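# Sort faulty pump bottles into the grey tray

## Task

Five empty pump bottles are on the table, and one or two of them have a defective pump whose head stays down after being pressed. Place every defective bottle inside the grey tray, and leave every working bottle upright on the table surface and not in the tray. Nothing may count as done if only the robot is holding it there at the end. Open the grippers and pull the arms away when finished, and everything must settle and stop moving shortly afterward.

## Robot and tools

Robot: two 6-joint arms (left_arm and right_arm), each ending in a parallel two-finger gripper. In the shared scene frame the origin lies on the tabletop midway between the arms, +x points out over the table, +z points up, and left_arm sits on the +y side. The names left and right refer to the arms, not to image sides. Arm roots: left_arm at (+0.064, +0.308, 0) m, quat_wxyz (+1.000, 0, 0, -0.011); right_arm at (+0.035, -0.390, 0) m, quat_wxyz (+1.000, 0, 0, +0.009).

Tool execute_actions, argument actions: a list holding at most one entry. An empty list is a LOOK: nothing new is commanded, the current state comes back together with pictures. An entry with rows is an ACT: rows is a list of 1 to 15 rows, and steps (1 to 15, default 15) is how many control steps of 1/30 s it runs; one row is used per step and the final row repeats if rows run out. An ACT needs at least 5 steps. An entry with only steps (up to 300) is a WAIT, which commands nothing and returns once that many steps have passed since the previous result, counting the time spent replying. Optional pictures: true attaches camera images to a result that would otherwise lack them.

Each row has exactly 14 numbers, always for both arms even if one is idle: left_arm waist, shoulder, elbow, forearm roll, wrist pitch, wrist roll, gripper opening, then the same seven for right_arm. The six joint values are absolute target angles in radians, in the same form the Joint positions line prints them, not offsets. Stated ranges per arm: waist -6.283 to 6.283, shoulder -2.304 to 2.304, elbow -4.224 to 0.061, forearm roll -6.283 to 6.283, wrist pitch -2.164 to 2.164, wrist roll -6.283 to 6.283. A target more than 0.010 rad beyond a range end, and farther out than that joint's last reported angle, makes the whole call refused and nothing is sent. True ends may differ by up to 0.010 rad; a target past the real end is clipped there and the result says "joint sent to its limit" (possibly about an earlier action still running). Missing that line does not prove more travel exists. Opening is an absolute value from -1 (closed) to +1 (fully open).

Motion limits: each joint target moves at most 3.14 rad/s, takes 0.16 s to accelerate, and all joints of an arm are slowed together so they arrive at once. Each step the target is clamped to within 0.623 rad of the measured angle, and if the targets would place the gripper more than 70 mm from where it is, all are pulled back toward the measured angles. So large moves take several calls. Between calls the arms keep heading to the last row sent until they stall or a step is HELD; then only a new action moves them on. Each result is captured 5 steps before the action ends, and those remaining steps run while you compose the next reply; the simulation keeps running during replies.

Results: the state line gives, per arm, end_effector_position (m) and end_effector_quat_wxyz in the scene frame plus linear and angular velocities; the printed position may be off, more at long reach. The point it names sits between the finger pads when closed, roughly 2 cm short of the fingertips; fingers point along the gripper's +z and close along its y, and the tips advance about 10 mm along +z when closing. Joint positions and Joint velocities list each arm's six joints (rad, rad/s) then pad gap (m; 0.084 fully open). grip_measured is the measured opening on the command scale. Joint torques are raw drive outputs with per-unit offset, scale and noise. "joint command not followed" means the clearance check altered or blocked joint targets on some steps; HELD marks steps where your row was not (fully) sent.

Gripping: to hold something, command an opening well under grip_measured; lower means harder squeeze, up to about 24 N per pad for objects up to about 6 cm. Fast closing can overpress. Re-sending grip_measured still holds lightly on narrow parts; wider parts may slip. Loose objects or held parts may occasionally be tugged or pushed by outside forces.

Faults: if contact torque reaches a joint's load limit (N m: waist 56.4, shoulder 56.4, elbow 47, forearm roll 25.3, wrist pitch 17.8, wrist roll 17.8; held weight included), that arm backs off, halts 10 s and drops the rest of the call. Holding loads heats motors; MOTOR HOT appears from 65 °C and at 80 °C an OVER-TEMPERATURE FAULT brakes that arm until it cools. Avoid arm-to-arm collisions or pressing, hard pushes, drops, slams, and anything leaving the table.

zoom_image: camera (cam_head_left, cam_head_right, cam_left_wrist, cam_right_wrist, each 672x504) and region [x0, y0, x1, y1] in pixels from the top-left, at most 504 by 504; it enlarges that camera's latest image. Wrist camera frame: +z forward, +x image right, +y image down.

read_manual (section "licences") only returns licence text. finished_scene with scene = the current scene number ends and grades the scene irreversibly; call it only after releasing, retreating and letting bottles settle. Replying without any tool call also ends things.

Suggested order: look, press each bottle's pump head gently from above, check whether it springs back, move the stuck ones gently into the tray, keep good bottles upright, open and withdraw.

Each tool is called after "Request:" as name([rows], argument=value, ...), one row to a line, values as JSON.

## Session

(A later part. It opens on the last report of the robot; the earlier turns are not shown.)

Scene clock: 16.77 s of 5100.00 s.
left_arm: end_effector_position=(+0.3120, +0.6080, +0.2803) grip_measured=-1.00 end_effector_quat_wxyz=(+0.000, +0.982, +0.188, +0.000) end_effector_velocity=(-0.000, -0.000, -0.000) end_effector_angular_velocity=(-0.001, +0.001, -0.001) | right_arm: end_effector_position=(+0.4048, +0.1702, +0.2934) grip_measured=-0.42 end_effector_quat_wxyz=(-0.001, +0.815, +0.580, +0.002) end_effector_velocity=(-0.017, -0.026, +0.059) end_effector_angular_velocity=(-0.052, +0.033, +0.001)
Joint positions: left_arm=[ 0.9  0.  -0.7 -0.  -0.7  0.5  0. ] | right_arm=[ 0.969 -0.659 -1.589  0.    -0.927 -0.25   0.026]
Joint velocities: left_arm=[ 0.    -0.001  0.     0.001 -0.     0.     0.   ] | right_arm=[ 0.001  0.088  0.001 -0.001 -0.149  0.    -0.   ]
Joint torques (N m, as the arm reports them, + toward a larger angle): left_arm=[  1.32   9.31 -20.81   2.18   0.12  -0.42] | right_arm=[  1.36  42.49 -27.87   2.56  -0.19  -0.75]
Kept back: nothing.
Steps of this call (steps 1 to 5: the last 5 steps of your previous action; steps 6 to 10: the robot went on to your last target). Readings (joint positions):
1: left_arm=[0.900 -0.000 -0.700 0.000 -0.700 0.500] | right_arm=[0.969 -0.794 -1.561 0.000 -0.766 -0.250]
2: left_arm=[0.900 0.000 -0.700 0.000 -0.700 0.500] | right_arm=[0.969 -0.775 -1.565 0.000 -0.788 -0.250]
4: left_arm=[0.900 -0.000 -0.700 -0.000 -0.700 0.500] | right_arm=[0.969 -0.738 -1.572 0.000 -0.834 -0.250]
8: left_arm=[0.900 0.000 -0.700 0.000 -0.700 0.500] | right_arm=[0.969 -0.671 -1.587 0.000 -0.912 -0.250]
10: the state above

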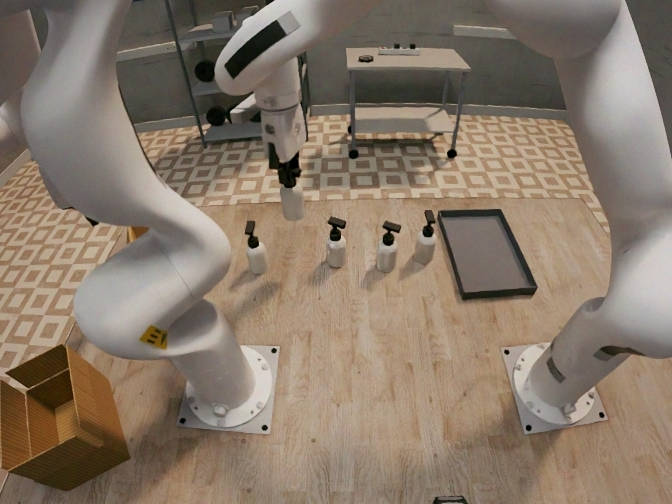

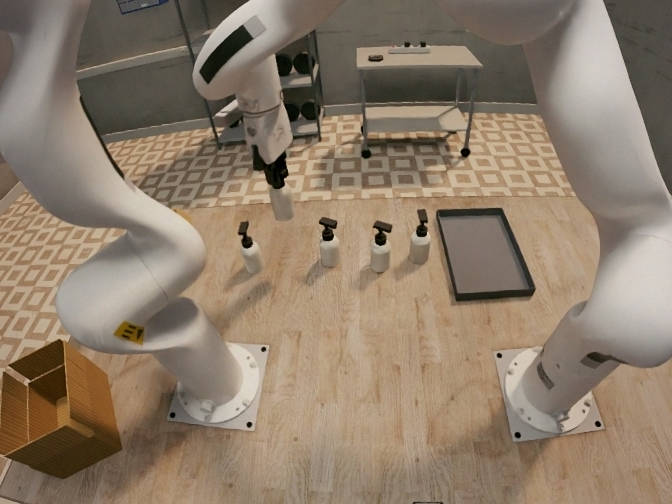

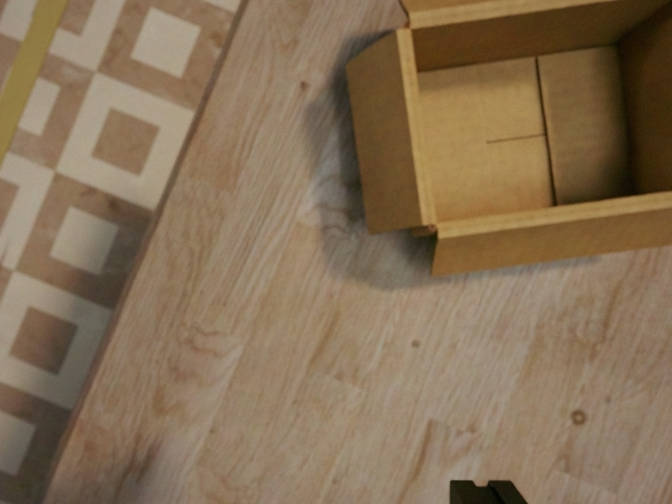

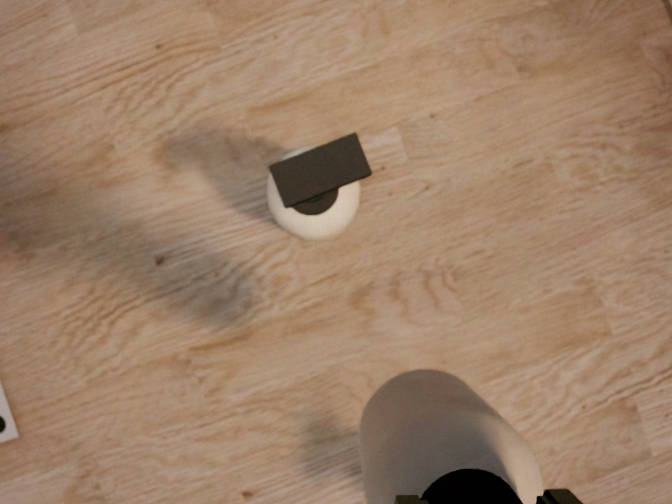

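Request:
execute_actions([
  {"rows":[[0.9,0,-0.7,0,-0.7,0.5,-1,0.55,-0.244,-1.022,0,-0.778,0,-0.9]]},
])

Request:
execute_actions([
  {"steps":6},
])

Request:
execute_actions([
  {"rows":[[0.9,0,-0.7,0,-0.7,0.5,-1,0.2,-0.057,-0.783,0,-0.726,0.2,-0.9]]},
])

Request:
execute_actions([
  {"steps":8},
], pictures=true)

Scene clock: 17.30 s of 5100.00 s.
left_arm: end_effector_position=(+0.3120, +0.6080, +0.2803) grip_measured=-1.00 end_effector_quat_wxyz=(+0.000, +0.982, +0.188, +0.000) end_effector_velocity=(-0.001, -0.001, -0.001) end_effector_angular_velocity=(-0.002, +0.002, -0.000) | right_arm: end_effector_position=(+0.4449, +0.0679, +0.3050) grip_measured=-0.42 end_effector_quat_wxyz=(+0.000, +0.877, +0.481, -0.000) end_effector_velocity=(+0.118, -0.413, +0.016) end_effector_angular_velocity=(+0.002, -0.003, -0.940)
Joint positions: left_arm=[ 0.9  0.  -0.7 -0.  -0.7  0.5  0. ] | right_arm=[ 0.822 -0.509 -1.391 -0.    -0.883 -0.163  0.026]
Joint velocities: left_arm=[ 0.    -0.     0.002  0.     0.     0.     0.   ] | right_arm=[-0.592  0.575  0.795 -0.001  0.225  0.349  0.   ]
Joint torques (N m, as the arm reports them, + toward a larger angle): left_arm=[  3.09  11.19 -19.18   1.85   0.47  -0.15] | right_arm=[  0.06  48.26 -31.18   2.8   -0.53  -0.77]
Steps of this call (steps 1 to 6: the robot went on to your last target; steps 7 to 16: the first 10 steps of this action). Readings (joint positions):
7: left_arm=[0.900 0.000 -0.700 -0.000 -0.700 0.500] | right_arm=[0.969 -0.652 -1.589 -0.000 -0.939 -0.250]
8: left_arm=[0.900 0.000 -0.700 -0.000 -0.700 0.500] | right_arm=[0.967 -0.650 -1.586 0.000 -0.938 -0.248]
10: left_arm=[0.900 -0.000 -0.700 0.000 -0.700 0.500] | right_arm=[0.943 -0.625 -1.550 0.000 -0.927 -0.232]
14: left_arm=[0.900 -0.000 -0.700 -0.000 -0.700 0.500] | right_arm=[0.862 -0.547 -1.444 -0.000 -0.898 -0.186]
16: the state above

Scene clock: 17.50 s of 5100.00 s.
left_arm: end_effector_position=(+0.3120, +0.6080, +0.2803) grip_measured=-1.00 end_effector_quat_wxyz=(+0.000, +0.982, +0.188, +0.000) end_effector_velocity=(-0.000, +0.001, +0.000) end_effector_angular_velocity=(+0.001, +0.001, -0.001) | right_arm: end_effector_position=(+0.4604, -0.0161, +0.3057) grip_measured=-0.42 end_effector_quat_wxyz=(+0.000, +0.919, +0.395, -0.000) end_effector_velocity=(+0.037, -0.424, -0.008) end_effector_angular_velocity=(+0.001, -0.000, -0.968)
Joint positions: left_arm=[ 0.9 -0.  -0.7 -0.  -0.7  0.5  0. ] | right_arm=[ 0.703 -0.393 -1.229 -0.    -0.837 -0.091  0.026]
Joint velocities: left_arm=[ 0.001  0.    -0.001  0.003 -0.001 -0.     0.   ] | right_arm=[-0.606  0.59   0.821  0.001  0.232  0.361  0.   ]
Joint torques (N m, as the arm reports them, + toward a larger angle): left_arm=[  4.13  10.73 -20.71   1.86   0.08   0.  ] | right_arm=[  0.57  44.37 -30.54   2.66  -0.33  -0.58]
Kept back: nothing.
Steps of this call (steps 1 to 5: the last 5 steps of your previous action; step 6: the robot went on to your last target). Readings (joint positions):
1: left_arm=[0.900 0.000 -0.700 -0.000 -0.700 0.500] | right_arm=[0.803 -0.490 -1.364 -0.000 -0.875 -0.151]
2: left_arm=[0.900 -0.000 -0.700 -0.000 -0.700 0.500] | right_arm=[0.783 -0.471 -1.338 -0.000 -0.868 -0.139]
4: left_arm=[0.900 0.000 -0.700 0.000 -0.700 0.500] | right_arm=[0.743 -0.432 -1.284 -0.000 -0.852 -0.115]
6: the state above

Scene clock: 17.83 s of 5100.00 s.
left_arm: end_effector_position=(+0.3120, +0.6080, +0.2803) grip_measured=-1.00 end_effector_quat_wxyz=(+0.000, +0.982, +0.188, +0.000) end_effector_velocity=(+0.001, +0.001, +0.001) end_effector_angular_velocity=(+0.003, -0.003, +0.001) | right_arm: end_effector_position=(+0.4742, -0.1587, +0.3027) grip_measured=-0.42 end_effector_quat_wxyz=(+0.000, +0.976, +0.218, -0.000) end_effector_velocity=(-0.018, -0.430, -0.021) end_effector_angular_velocity=(+0.000, -0.001, -1.184)
Joint positions: left_arm=[ 0.9  0.  -0.7 -0.  -0.7  0.5  0. ] | right_arm=[ 0.466 -0.231 -1.013 -0.    -0.783  0.046  0.026]
Joint velocities: left_arm=[-0.     0.001 -0.002 -0.001  0.001 -0.     0.   ] | right_arm=[-0.75   0.49   0.648  0.     0.159  0.433 -0.   ]
Joint torques (N m, as the arm reports them, + toward a larger angle): left_arm=[  0.83  13.85 -20.49   2.88   0.27  -0.53] | right_arm=[  2.08  33.6  -29.89   2.49  -0.4   -0.98]
Steps of this call (steps 1 to 10: the first 10 steps of this action). Readings (joint positions):
1: left_arm=[0.900 -0.000 -0.700 -0.000 -0.700 0.500] | right_arm=[0.682 -0.373 -1.202 -0.000 -0.829 -0.079]
2: left_arm=[0.900 -0.000 -0.700 -0.000 -0.700 0.500] | right_arm=[0.661 -0.355 -1.176 -0.000 -0.823 -0.066]
4: left_arm=[0.900 -0.000 -0.700 -0.000 -0.700 0.500] | right_arm=[0.613 -0.327 -1.140 -0.000 -0.814 -0.039]
8: left_arm=[0.900 -0.000 -0.700 0.000 -0.700 0.500] | right_arm=[0.516 -0.263 -1.056 -0.000 -0.793 0.017]
10: the state above

Scene clock: 18.10 s of 5100.00 s.
left_arm: end_effector_position=(+0.3120, +0.6080, +0.2803) grip_measured=-1.00 end_effector_quat_wxyz=(+0.000, +0.982, +0.188, +0.000) end_effector_velocity=(+0.000, +0.001, +0.001) end_effector_angular_velocity=(+0.001, -0.002, +0.001) | right_arm: end_effector_position=(+0.4539, -0.2701, +0.2938) grip_measured=-0.42 end_effector_quat_wxyz=(+0.000, +0.998, +0.057, -0.000) end_effector_velocity=(-0.119, -0.354, -0.040) end_effector_angular_velocity=(-0.003, +0.006, -1.097)
Joint positions: left_arm=[ 0.9  0.  -0.7 -0.  -0.7  0.5  0. ] | right_arm=[ 0.26  -0.096 -0.835 -0.    -0.739  0.165  0.026]
Joint velocities: left_arm=[ 0.001  0.001 -0.001 -0.001 -0.    -0.     0.   ] | right_arm=[-0.706  0.461  0.604 -0.002  0.137  0.393  0.   ]
Joint torques (N m, as the arm reports them, + toward a larger angle): left_arm=[  1.47  13.49 -21.42   2.1   -0.01  -0.09] | right_arm=[ 14.13  17.53 -36.58   3.06  -0.35  -1.06]
Kept back: nothing.
Steps of this call (steps 1 to 5: the last 5 steps of your previous action; steps 6 to 8: the robot went on to your last target). Readings (joint positions):
1: left_arm=[0.900 -0.000 -0.700 -0.000 -0.700 0.500] | right_arm=[0.441 -0.214 -0.991 -0.000 -0.777 0.061]
2: left_arm=[0.900 0.000 -0.700 0.000 -0.700 0.500] | right_arm=[0.416 -0.198 -0.969 -0.000 -0.772 0.075]
4: left_arm=[0.900 -0.000 -0.700 0.000 -0.700 0.500] | right_arm=[0.364 -0.164 -0.925 -0.000 -0.761 0.105]
8: the state above

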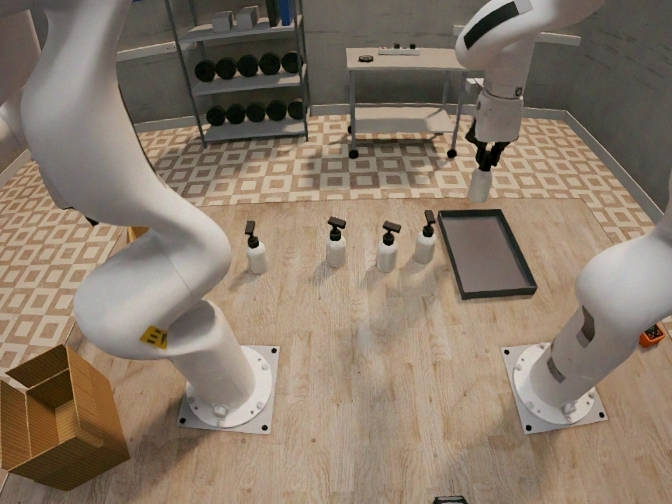

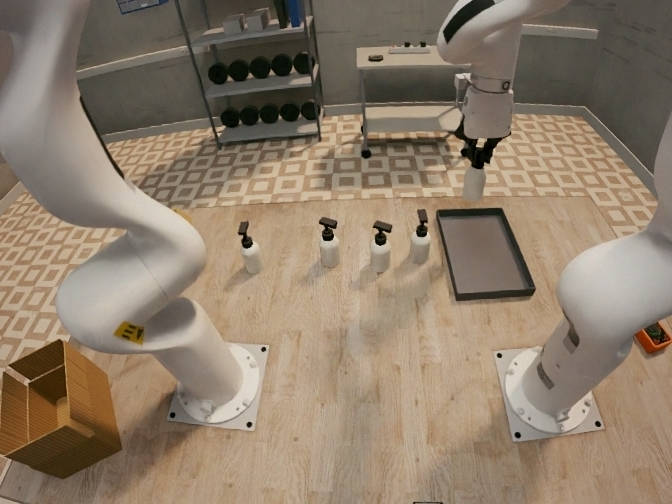

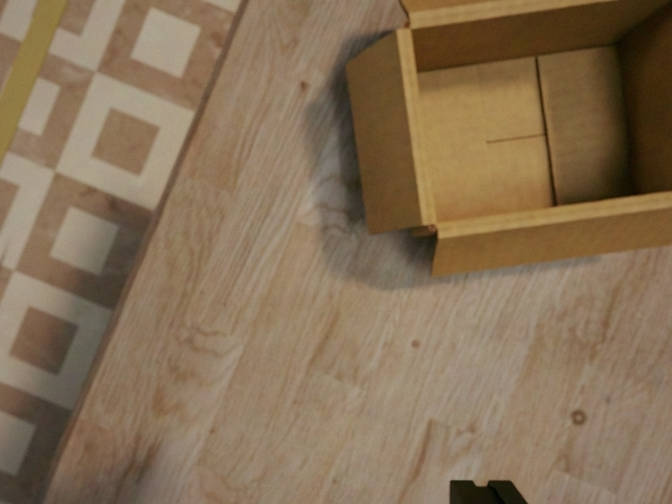

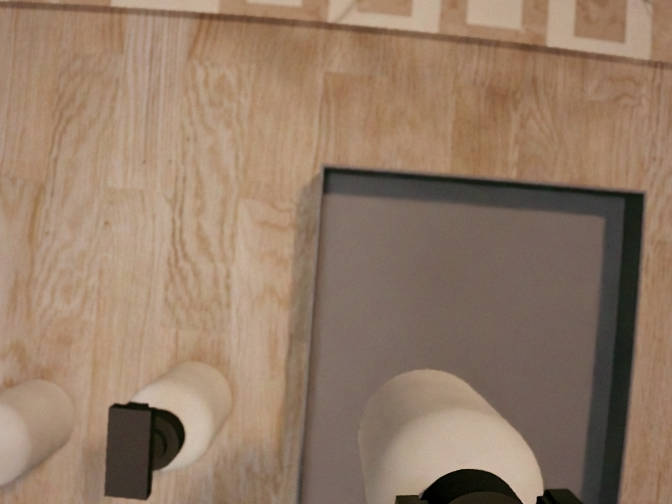

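Request:
execute_actions([
  {"rows":[[0.9,0,-0.7,0,-0.7,0.5,-1,0.2,-0.057,-0.783,0,-0.726,0.2,-0.9]],"steps":8},
])

Request:
execute_actions([
  {"rows":[[0.9,0,-0.7,0,-0.7,0.5,-1,0.2,-0.31,-0.7,0,-0.39,0.2,-0.9]]},
])

Request:
execute_actions([
  {"steps":5},
])

Request:
execute_actions([
  {"rows":[[0.9,0,-0.7,0,-0.7,0.5,-1,0.2,-0.36,-0.688,0,-0.328,0.2,-0.9]],"steps":14},
])

Request:
execute_actions([
  {"rows":[[0.9,0,-0.7,0,-0.7,0.5,-1,0.2,-0.36,-0.688,0,-0.328,0.2,0.5]]},
])

Request:
execute_actions([
  {"rows":[[0.9,0,-0.7,0,-0.7,0.5,-1,0.2,-0.057,-0.783,0,-0.726,0.2,0.5]]},
])

Request:
execute_actions([
  {"steps":15},
], pictures=true)

Scene clock: 18.53 s of 5100.00 s.
left_arm: end_effector_position=(+0.3120, +0.6080, +0.2803) grip_measured=-1.00 end_effector_quat_wxyz=(+0.000, +0.982, +0.188, +0.000) end_effector_velocity=(-0.001, -0.001, -0.001) end_effector_angular_velocity=(-0.003, +0.002, -0.000) | right_arm: end_effector_position=(+0.4429, -0.2988, +0.2899) grip_measured=-0.42 end_effector_quat_wxyz=(-0.000, +1.000, +0.010, +0.000) end_effector_velocity=(-0.001, -0.003, -0.000) end_effector_angular_velocity=(-0.001, +0.000, -0.009)
Joint positions: left_arm=[ 0.9 -0.  -0.7  0.  -0.7  0.5  0. ] | right_arm=[ 0.201 -0.058 -0.784  0.    -0.726  0.2    0.026]
Joint velocities: left_arm=[ 0.    -0.002  0.001 -0.    -0.001  0.001  0.   ] | right_arm=[-0.007  0.005  0.006 -0.001  0.     0.003 -0.   ]
Joint torques (N m, as the arm reports them, + toward a larger angle): left_arm=[ -0.84  12.23 -20.71   2.07   0.5   -0.43] | right_arm=[  1.67  25.21 -29.78   2.49  -0.39  -0.79]
Steps of this call (steps 1 to 10: the robot went on to your last target; steps 11 to 13: the first 3 steps of this action). Readings (joint positions):
11: left_arm=[0.900 -0.000 -0.700 -0.000 -0.700 0.500] | right_arm=[0.202 -0.058 -0.784 0.000 -0.726 0.199]
12: left_arm=[0.900 -0.000 -0.700 0.000 -0.700 0.500] | right_arm=[0.201 -0.058 -0.784 0.000 -0.726 0.200]
13: the state above

Scene clock: 19.03 s of 5100.00 s.
left_arm: end_effector_position=(+0.3120, +0.6080, +0.2803) grip_measured=-1.00 end_effector_quat_wxyz=(+0.000, +0.982, +0.188, +0.000) end_effector_velocity=(+0.000, -0.000, +0.000) end_effector_angular_velocity=(-0.000, -0.000, -0.000) | right_arm: end_effector_position=(+0.4484, -0.2980, +0.1899) grip_measured=-0.42 end_effector_quat_wxyz=(+0.000, +1.000, +0.009, -0.001) end_effector_velocity=(-0.030, -0.007, -0.392) end_effector_angular_velocity=(-0.006, +0.028, -0.002)
Joint positions: left_arm=[ 0.9 -0.  -0.7 -0.  -0.7  0.5  0. ] | right_arm=[ 0.2   -0.242 -0.722 -0.    -0.482  0.2    0.026]
Joint velocities: left_arm=[-0.     0.     0.    -0.    -0.001  0.     0.   ] | right_arm=[-0.001 -0.736  0.245  0.001  0.953  0.    -0.   ]
Joint torques (N m, as the arm reports them, + toward a larger angle): left_arm=[  0.37  10.91 -19.3    1.63   0.61  -0.16] | right_arm=[  1.15  39.87 -27.91   2.3   -0.81  -0.78]
Steps of this call (steps 1 to 5: the last 5 steps of your previous action; steps 6 to 15: the first 10 steps of this action). Readings (joint positions):
6: left_arm=[0.900 -0.000 -0.700 -0.000 -0.700 0.500] | right_arm=[0.200 -0.057 -0.783 0.000 -0.726 0.200]
7: left_arm=[0.900 -0.000 -0.700 -0.000 -0.700 0.500] | right_arm=[0.200 -0.059 -0.783 0.000 -0.723 0.200]
9: left_arm=[0.900 -0.000 -0.700 0.000 -0.700 0.500] | right_arm=[0.200 -0.085 -0.775 0.000 -0.684 0.200]
13: left_arm=[0.900 0.000 -0.700 0.000 -0.700 0.500] | right_arm=[0.200 -0.191 -0.739 -0.000 -0.549 0.200]
15: the state above

Scene clock: 19.20 s of 5100.00 s.
left_arm: end_effector_position=(+0.3120, +0.6080, +0.2803) grip_measured=-1.00 end_effector_quat_wxyz=(+0.000, +0.982, +0.188, +0.000) end_effector_velocity=(+0.000, +0.000, -0.000) end_effector_angular_velocity=(+0.000, -0.002, +0.003) | right_arm: end_effector_position=(+0.4454, -0.2987, +0.1589) grip_measured=-0.42 end_effector_quat_wxyz=(+0.000, +1.000, +0.009, -0.001) end_effector_velocity=(+0.007, +0.002, -0.044) end_effector_angular_velocity=(+0.010, -0.045, +0.000)
Joint positions: left_arm=[ 0.9 -0.  -0.7  0.  -0.7  0.5  0. ] | right_arm=[ 0.2   -0.3   -0.703 -0.    -0.404  0.2    0.026]
Joint velocities: left_arm=[ 0.001 -0.    -0.    -0.002  0.002 -0.001  0.   ] | right_arm=[ 0.001 -0.09   0.022  0.     0.158  0.     0.   ]
Joint torques (N m, as the arm reports them, + toward a larger angle): left_arm=[  2.35  12.6  -19.44   2.21   0.27  -0.2 ] | right_arm=[  0.34  38.56 -25.73   2.48  -0.41  -0.71]
Kept back: nothing.
Steps of this call (steps 1 to 5: the last 5 steps of your previous action). Readings (joint positions):
1: left_arm=[0.900 -0.000 -0.700 -0.000 -0.700 0.500] | right_arm=[0.200 -0.264 -0.715 -0.000 -0.454 0.200]
2: left_arm=[0.900 0.000 -0.700 -0.000 -0.700 0.500] | right_arm=[0.200 -0.280 -0.709 -0.000 -0.433 0.200]
4: left_arm=[0.900 -0.000 -0.700 -0.000 -0.700 0.500] | right_arm=[0.200 -0.296 -0.704 -0.000 -0.411 0.200]
5: the state above

Scene clock: 19.50 s of 5100.00 s.
left_arm: end_effector_position=(+0.3120, +0.6080, +0.2803) grip_measured=-1.00 end_effector_quat_wxyz=(+0.000, +0.982, +0.188, +0.000) end_effector_velocity=(+0.000, +0.001, +0.001) end_effector_angular_velocity=(+0.001, -0.001, +0.001) | right_arm: end_effector_position=(+0.4424, -0.2993, +0.1316) grip_measured=-0.42 end_effector_quat_wxyz=(+0.000, +1.000, +0.009, -0.000) end_effector_velocity=(+0.003, +0.001, -0.017) end_effector_angular_velocity=(+0.004, -0.018, -0.000)
Joint positions: left_arm=[ 0.9 -0.  -0.7  0.  -0.7  0.5  0. ] | right_arm=[ 0.2   -0.356 -0.689 -0.    -0.334  0.2    0.026]
Joint velocities: left_arm=[ 0.001  0.    -0.001 -0.001  0.    -0.     0.   ] | right_arm=[-0.    -0.038  0.005  0.     0.061  0.     0.   ]
Joint torques (N m, as the arm reports them, + toward a larger angle): left_arm=[  3.79  12.17 -20.6    2.53   0.27  -0.26] | right_arm=[  1.51  33.81 -23.68   2.11  -0.29  -0.69]
Steps of this call (steps 1 to 9: the first 9 steps of this action). Readings (joint positions):
1: left_arm=[0.900 -0.000 -0.700 0.000 -0.700 0.500] | right_arm=[0.200 -0.303 -0.702 -0.000 -0.400 0.200]
2: left_arm=[0.900 -0.000 -0.700 -0.000 -0.700 0.500] | right_arm=[0.200 -0.306 -0.702 0.000 -0.393 0.200]
4: left_arm=[0.900 -0.000 -0.700 0.000 -0.700 0.500] | right_arm=[0.200 -0.329 -0.697 0.000 -0.364 0.200]
8: left_arm=[0.900 0.000 -0.700 0.000 -0.700 0.500] | right_arm=[0.200 -0.354 -0.689 -0.000 -0.336 0.200]
9: the state above

Scene clock: 20.00 s of 5100.00 s.
left_arm: end_effector_position=(+0.3120, +0.6080, +0.2803) grip_measured=-1.00 end_effector_quat_wxyz=(+0.000, +0.982, +0.188, +0.000) end_effector_velocity=(-0.000, +0.000, +0.001) end_effector_angular_velocity=(+0.001, -0.001, -0.000) | right_arm: end_effector_position=(+0.4422, -0.2994, +0.1296) grip_measured=+0.49 end_effector_quat_wxyz=(+0.000, +1.000, +0.009, +0.000) end_effector_velocity=(+0.000, +0.000, -0.000) end_effector_angular_velocity=(-0.000, +0.000, +0.000)
Joint positions: left_arm=[ 0.9  0.  -0.7  0.  -0.7  0.5  0. ] | right_arm=[ 0.2   -0.36  -0.688  0.    -0.328  0.2    0.065]
Joint velocities: left_arm=[ 0.     0.002 -0.     0.001 -0.001  0.     0.   ] | right_arm=[ 0.001 -0.001 -0.     0.     0.001  0.     0.   ]
Joint torques (N m, as the arm reports them, + toward a larger angle): left_arm=[  3.41  11.51 -20.33   2.87   0.32  -0.27] | right_arm=[  0.93  33.25 -22.61   2.24  -0.35  -0.72]
Steps of this call (steps 1 to 5: the last 5 steps of your previous action; steps 6 to 15: the first 10 steps of this action). Readings (joint positions):
6: left_arm=[0.900 -0.000 -0.700 -0.000 -0.700 0.500] | right_arm=[0.200 -0.359 -0.688 0.000 -0.328 0.200]
7: left_arm=[0.900 0.000 -0.700 0.000 -0.700 0.500] | right_arm=[0.200 -0.359 -0.688 0.000 -0.328 0.200]
9: left_arm=[0.900 -0.000 -0.700 0.000 -0.700 0.500] | right_arm=[0.200 -0.360 -0.688 0.000 -0.328 0.200]
13: left_arm=[0.900 -0.000 -0.700 -0.000 -0.700 0.500] | right_arm=[0.200 -0.360 -0.688 0.000 -0.328 0.200]
15: the state above

Scene clock: 20.50 s of 5100.00 s.
left_arm: end_effector_position=(+0.3120, +0.6080, +0.2803) grip_measured=-1.00 end_effector_quat_wxyz=(+0.000, +0.982, +0.188, +0.000) end_effector_velocity=(+0.001, +0.000, +0.001) end_effector_angular_velocity=(+0.002, -0.002, -0.001) | right_arm: end_effector_position=(+0.4500, -0.2976, +0.2283) grip_measured=+0.49 end_effector_quat_wxyz=(-0.000, +1.000, +0.009, +0.001) end_effector_velocity=(-0.017, -0.004, +0.414) end_effector_angular_velocity=(+0.000, -0.002, -0.000)
Joint positions: left_arm=[ 0.9  0.  -0.7  0.  -0.7  0.5  0. ] | right_arm=[ 0.2   -0.171 -0.747  0.    -0.575  0.2    0.065]
Joint velocities: left_arm=[-0.001  0.002 -0.001  0.     0.     0.     0.   ] | right_arm=[-0.001  0.773 -0.241 -0.001 -1.011  0.    -0.   ]
Joint torques (N m, as the arm reports them, + toward a larger angle): left_arm=[  1.15   9.53 -19.88   2.6    0.42  -0.31] | right_arm=[  1.25  29.74 -26.69   2.28  -0.39  -0.71]
Steps of this call (steps 1 to 5: the last 5 steps of your previous action; steps 6 to 15: the first 10 steps of this action). Readings (joint positions):
6: left_arm=[0.900 -0.000 -0.700 0.000 -0.700 0.500] | right_arm=[0.200 -0.360 -0.688 0.000 -0.328 0.200]
7: left_arm=[0.900 -0.000 -0.700 0.000 -0.700 0.500] | right_arm=[0.200 -0.358 -0.688 -0.000 -0.332 0.200]
9: left_arm=[0.900 -0.000 -0.700 -0.000 -0.700 0.500] | right_arm=[0.200 -0.332 -0.696 -0.000 -0.371 0.200]
13: left_arm=[0.900 0.000 -0.700 0.000 -0.700 0.500] | right_arm=[0.200 -0.223 -0.731 0.000 -0.507 0.200]
15: the state above

Scene clock: 21.00 s of 5100.00 s.
left_arm: end_effector_position=(+0.3120, +0.6080, +0.2803) grip_measured=-1.00 end_effector_quat_wxyz=(+0.000, +0.982, +0.188, +0.000) end_effector_velocity=(+0.000, -0.001, -0.001) end_effector_angular_velocity=(-0.003, +0.001, +0.001) | right_arm: end_effector_position=(+0.4426, -0.2993, +0.2892) grip_measured=+0.49 end_effector_quat_wxyz=(+0.000, +1.000, +0.009, -0.000) end_effector_velocity=(+0.001, +0.000, +0.005) end_effector_angular_velocity=(+0.001, -0.005, +0.001)
Joint positions: left_arm=[ 0.9 -0.  -0.7 -0.  -0.7  0.5  0. ] | right_arm=[ 0.2   -0.058 -0.782 -0.    -0.725  0.2    0.065]
Joint velocities: left_arm=[-0.001 -0.003 -0.    -0.002 -0.    -0.001  0.   ] | right_arm=[ 0.     0.009 -0.004 -0.    -0.008 -0.    -0.   ]
Joint torques (N m, as the arm reports them, + toward a larger angle): left_arm=[  2.41  10.59 -19.92   1.46   0.47  -0.31] | right_arm=[  0.57  24.51 -29.85   2.42  -0.47  -0.69]
Kept back: nothing.
Steps of this call (steps 1 to 5: the last 5 steps of your previous action; steps 6 to 15: the robot went on to your last target). Readings (joint positions):
1: left_arm=[0.900 -0.000 -0.700 0.000 -0.700 0.500] | right_arm=[0.200 -0.146 -0.756 0.000 -0.609 0.200]
2: left_arm=[0.900 0.000 -0.700 -0.000 -0.700 0.500] | right_arm=[0.200 -0.121 -0.763 0.000 -0.641 0.200]
4: left_arm=[0.900 0.000 -0.700 0.000 -0.700 0.500] | right_arm=[0.200 -0.085 -0.775 0.000 -0.686 0.200]
8: left_arm=[0.900 -0.000 -0.700 -0.000 -0.700 0.500] | right_arm=[0.200 -0.064 -0.781 -0.000 -0.717 0.200]
15: the state above

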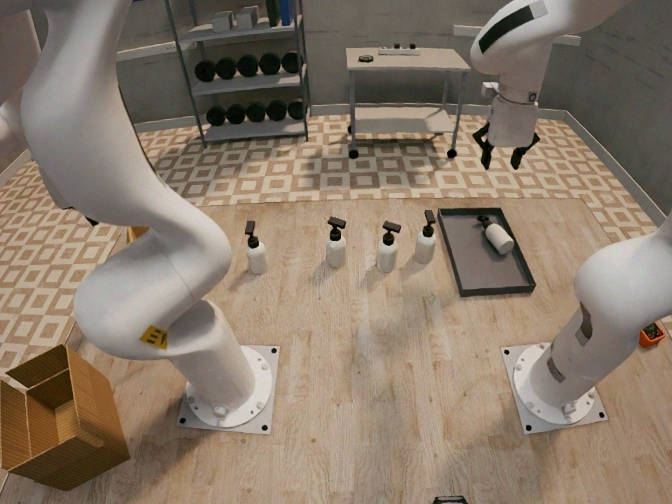

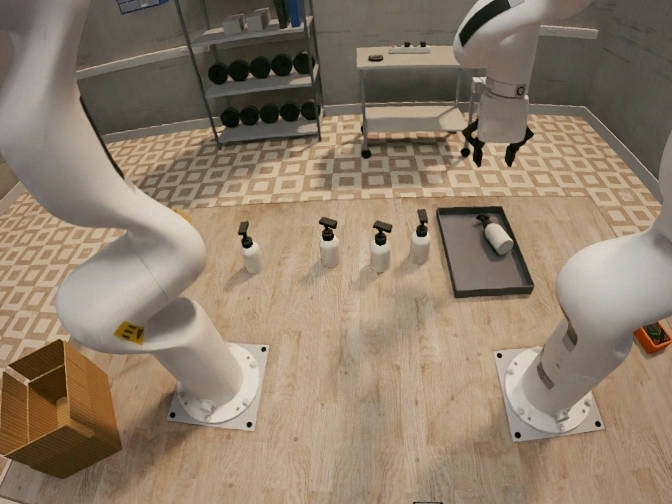

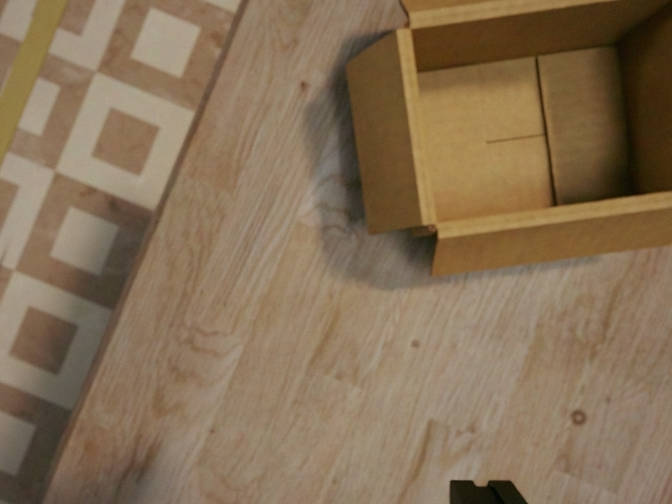

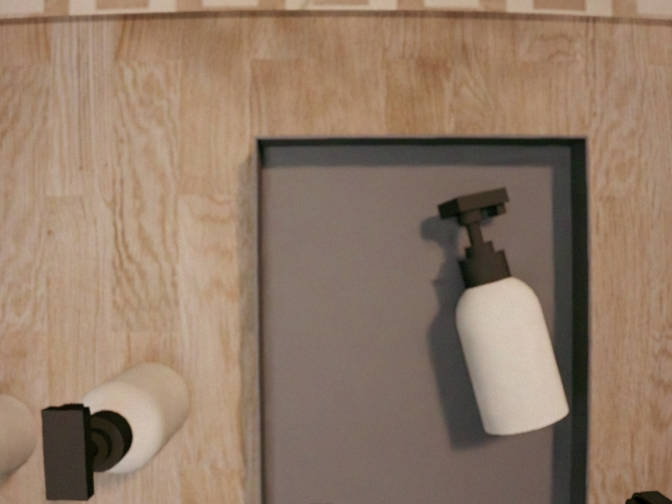

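Toppled but inside the tray; let it settle.

Request:
execute_actions([
  {"steps":30},
], pictures=true)

Request:
finished_scene(scene=2)

Scene clock: 22.00 s of 5100.00 s.
left_arm: end_effector_position=(+0.3120, +0.6080, +0.2803) grip_measured=-1.00 end_effector_quat_wxyz=(+0.000, +0.982, +0.188, +0.000) end_effector_velocity=(-0.000, +0.001, +0.001) end_effector_angular_velocity=(+0.003, -0.001, -0.000) | right_arm: end_effector_position=(+0.4427, -0.2993, +0.2899) grip_measured=+0.49 end_effector_quat_wxyz=(+0.000, +1.000, +0.009, +0.000) end_effector_velocity=(-0.000, +0.000, +0.000) end_effector_angular_velocity=(+0.000, +0.000, -0.001)
Joint positions: left_arm=[ 0.9 -0.  -0.7  0.  -0.7  0.5  0. ] | right_arm=[ 0.2   -0.057 -0.783 -0.    -0.726  0.2    0.065]
Joint velocities: left_arm=[ 0.001  0.002  0.     0.002  0.001 -0.001  0.   ] | right_arm=[ 0.     0.    -0.     0.001 -0.     0.    -0.   ]
Joint torques (N m, as the arm reports them, + toward a larger angle): left_arm=[  2.19  10.27 -20.65   2.16   0.67  -0.21] | right_arm=[  1.22  25.48 -30.15   2.53  -0.39  -0.71]
Kept back: nothing.
Steps of this call (steps 1 to 15: the robot went on to your last target; steps 16 to 30: nothing new was sent). Readings (joint positions):
1: left_arm=[0.900 0.000 -0.700 0.000 -0.700 0.500] | right_arm=[0.200 -0.058 -0.783 -0.000 -0.725 0.200]
2: left_arm=[0.900 0.000 -0.700 -0.000 -0.700 0.500] | right_arm=[0.200 -0.058 -0.783 -0.000 -0.726 0.200]
4: left_arm=[0.900 -0.000 -0.700 -0.000 -0.700 0.500] | right_arm=[0.200 -0.057 -0.783 -0.000 -0.726 0.200]
8: left_arm=[0.900 0.000 -0.700 0.000 -0.700 0.500] | right_arm=[0.200 -0.057 -0.783 -0.000 -0.726 0.200]
30: the state above
All arms were judged still, so your last target was given up. Only a new action makes them travel on or press farther. Fingers that are still opening or closing keep moving.

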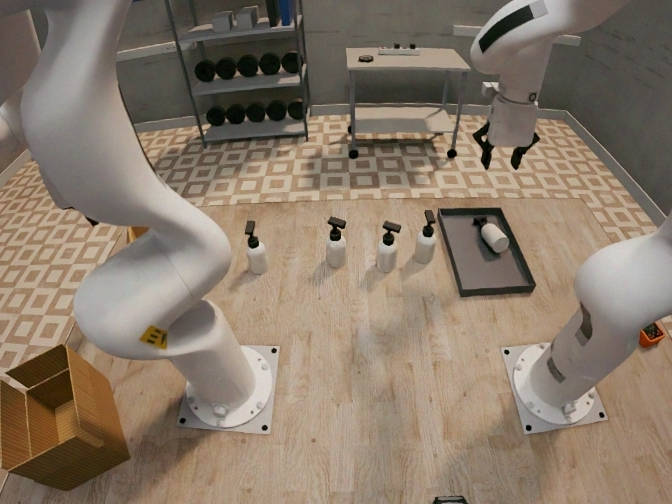

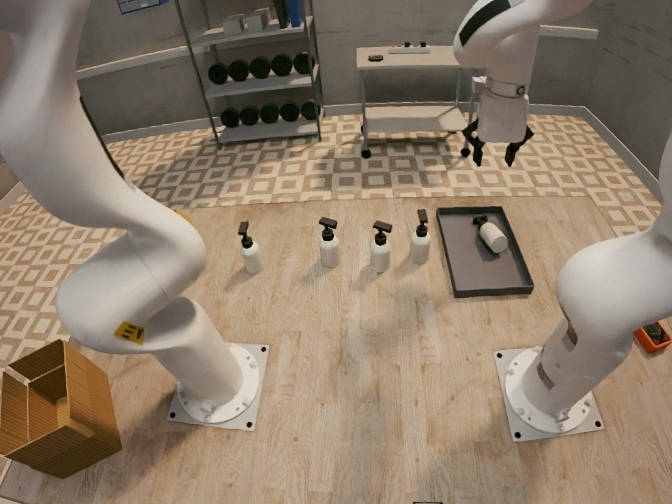

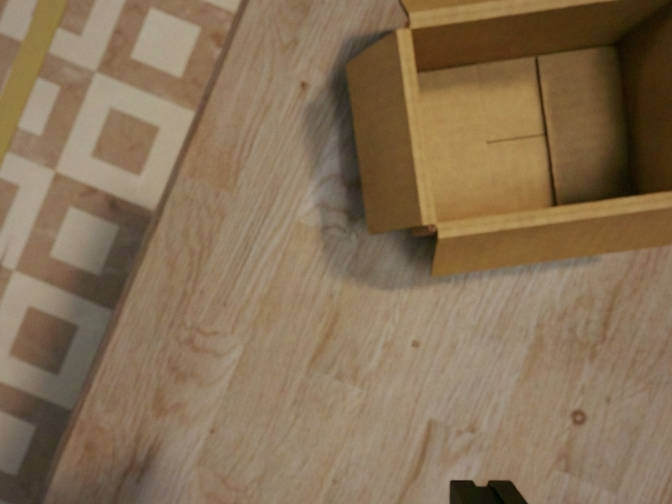

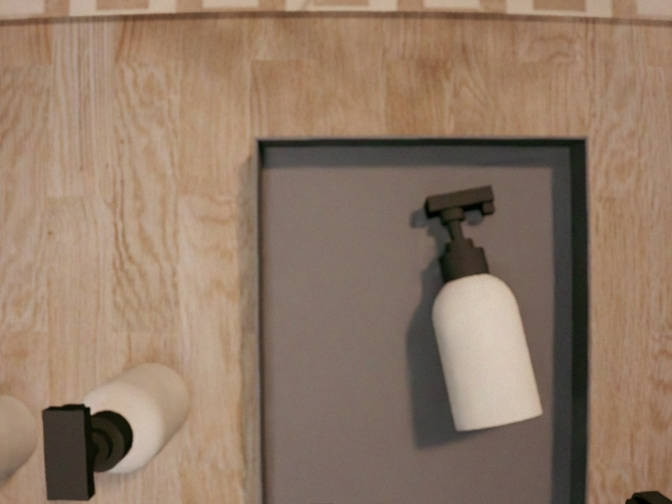

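The scene is finished: the task was done.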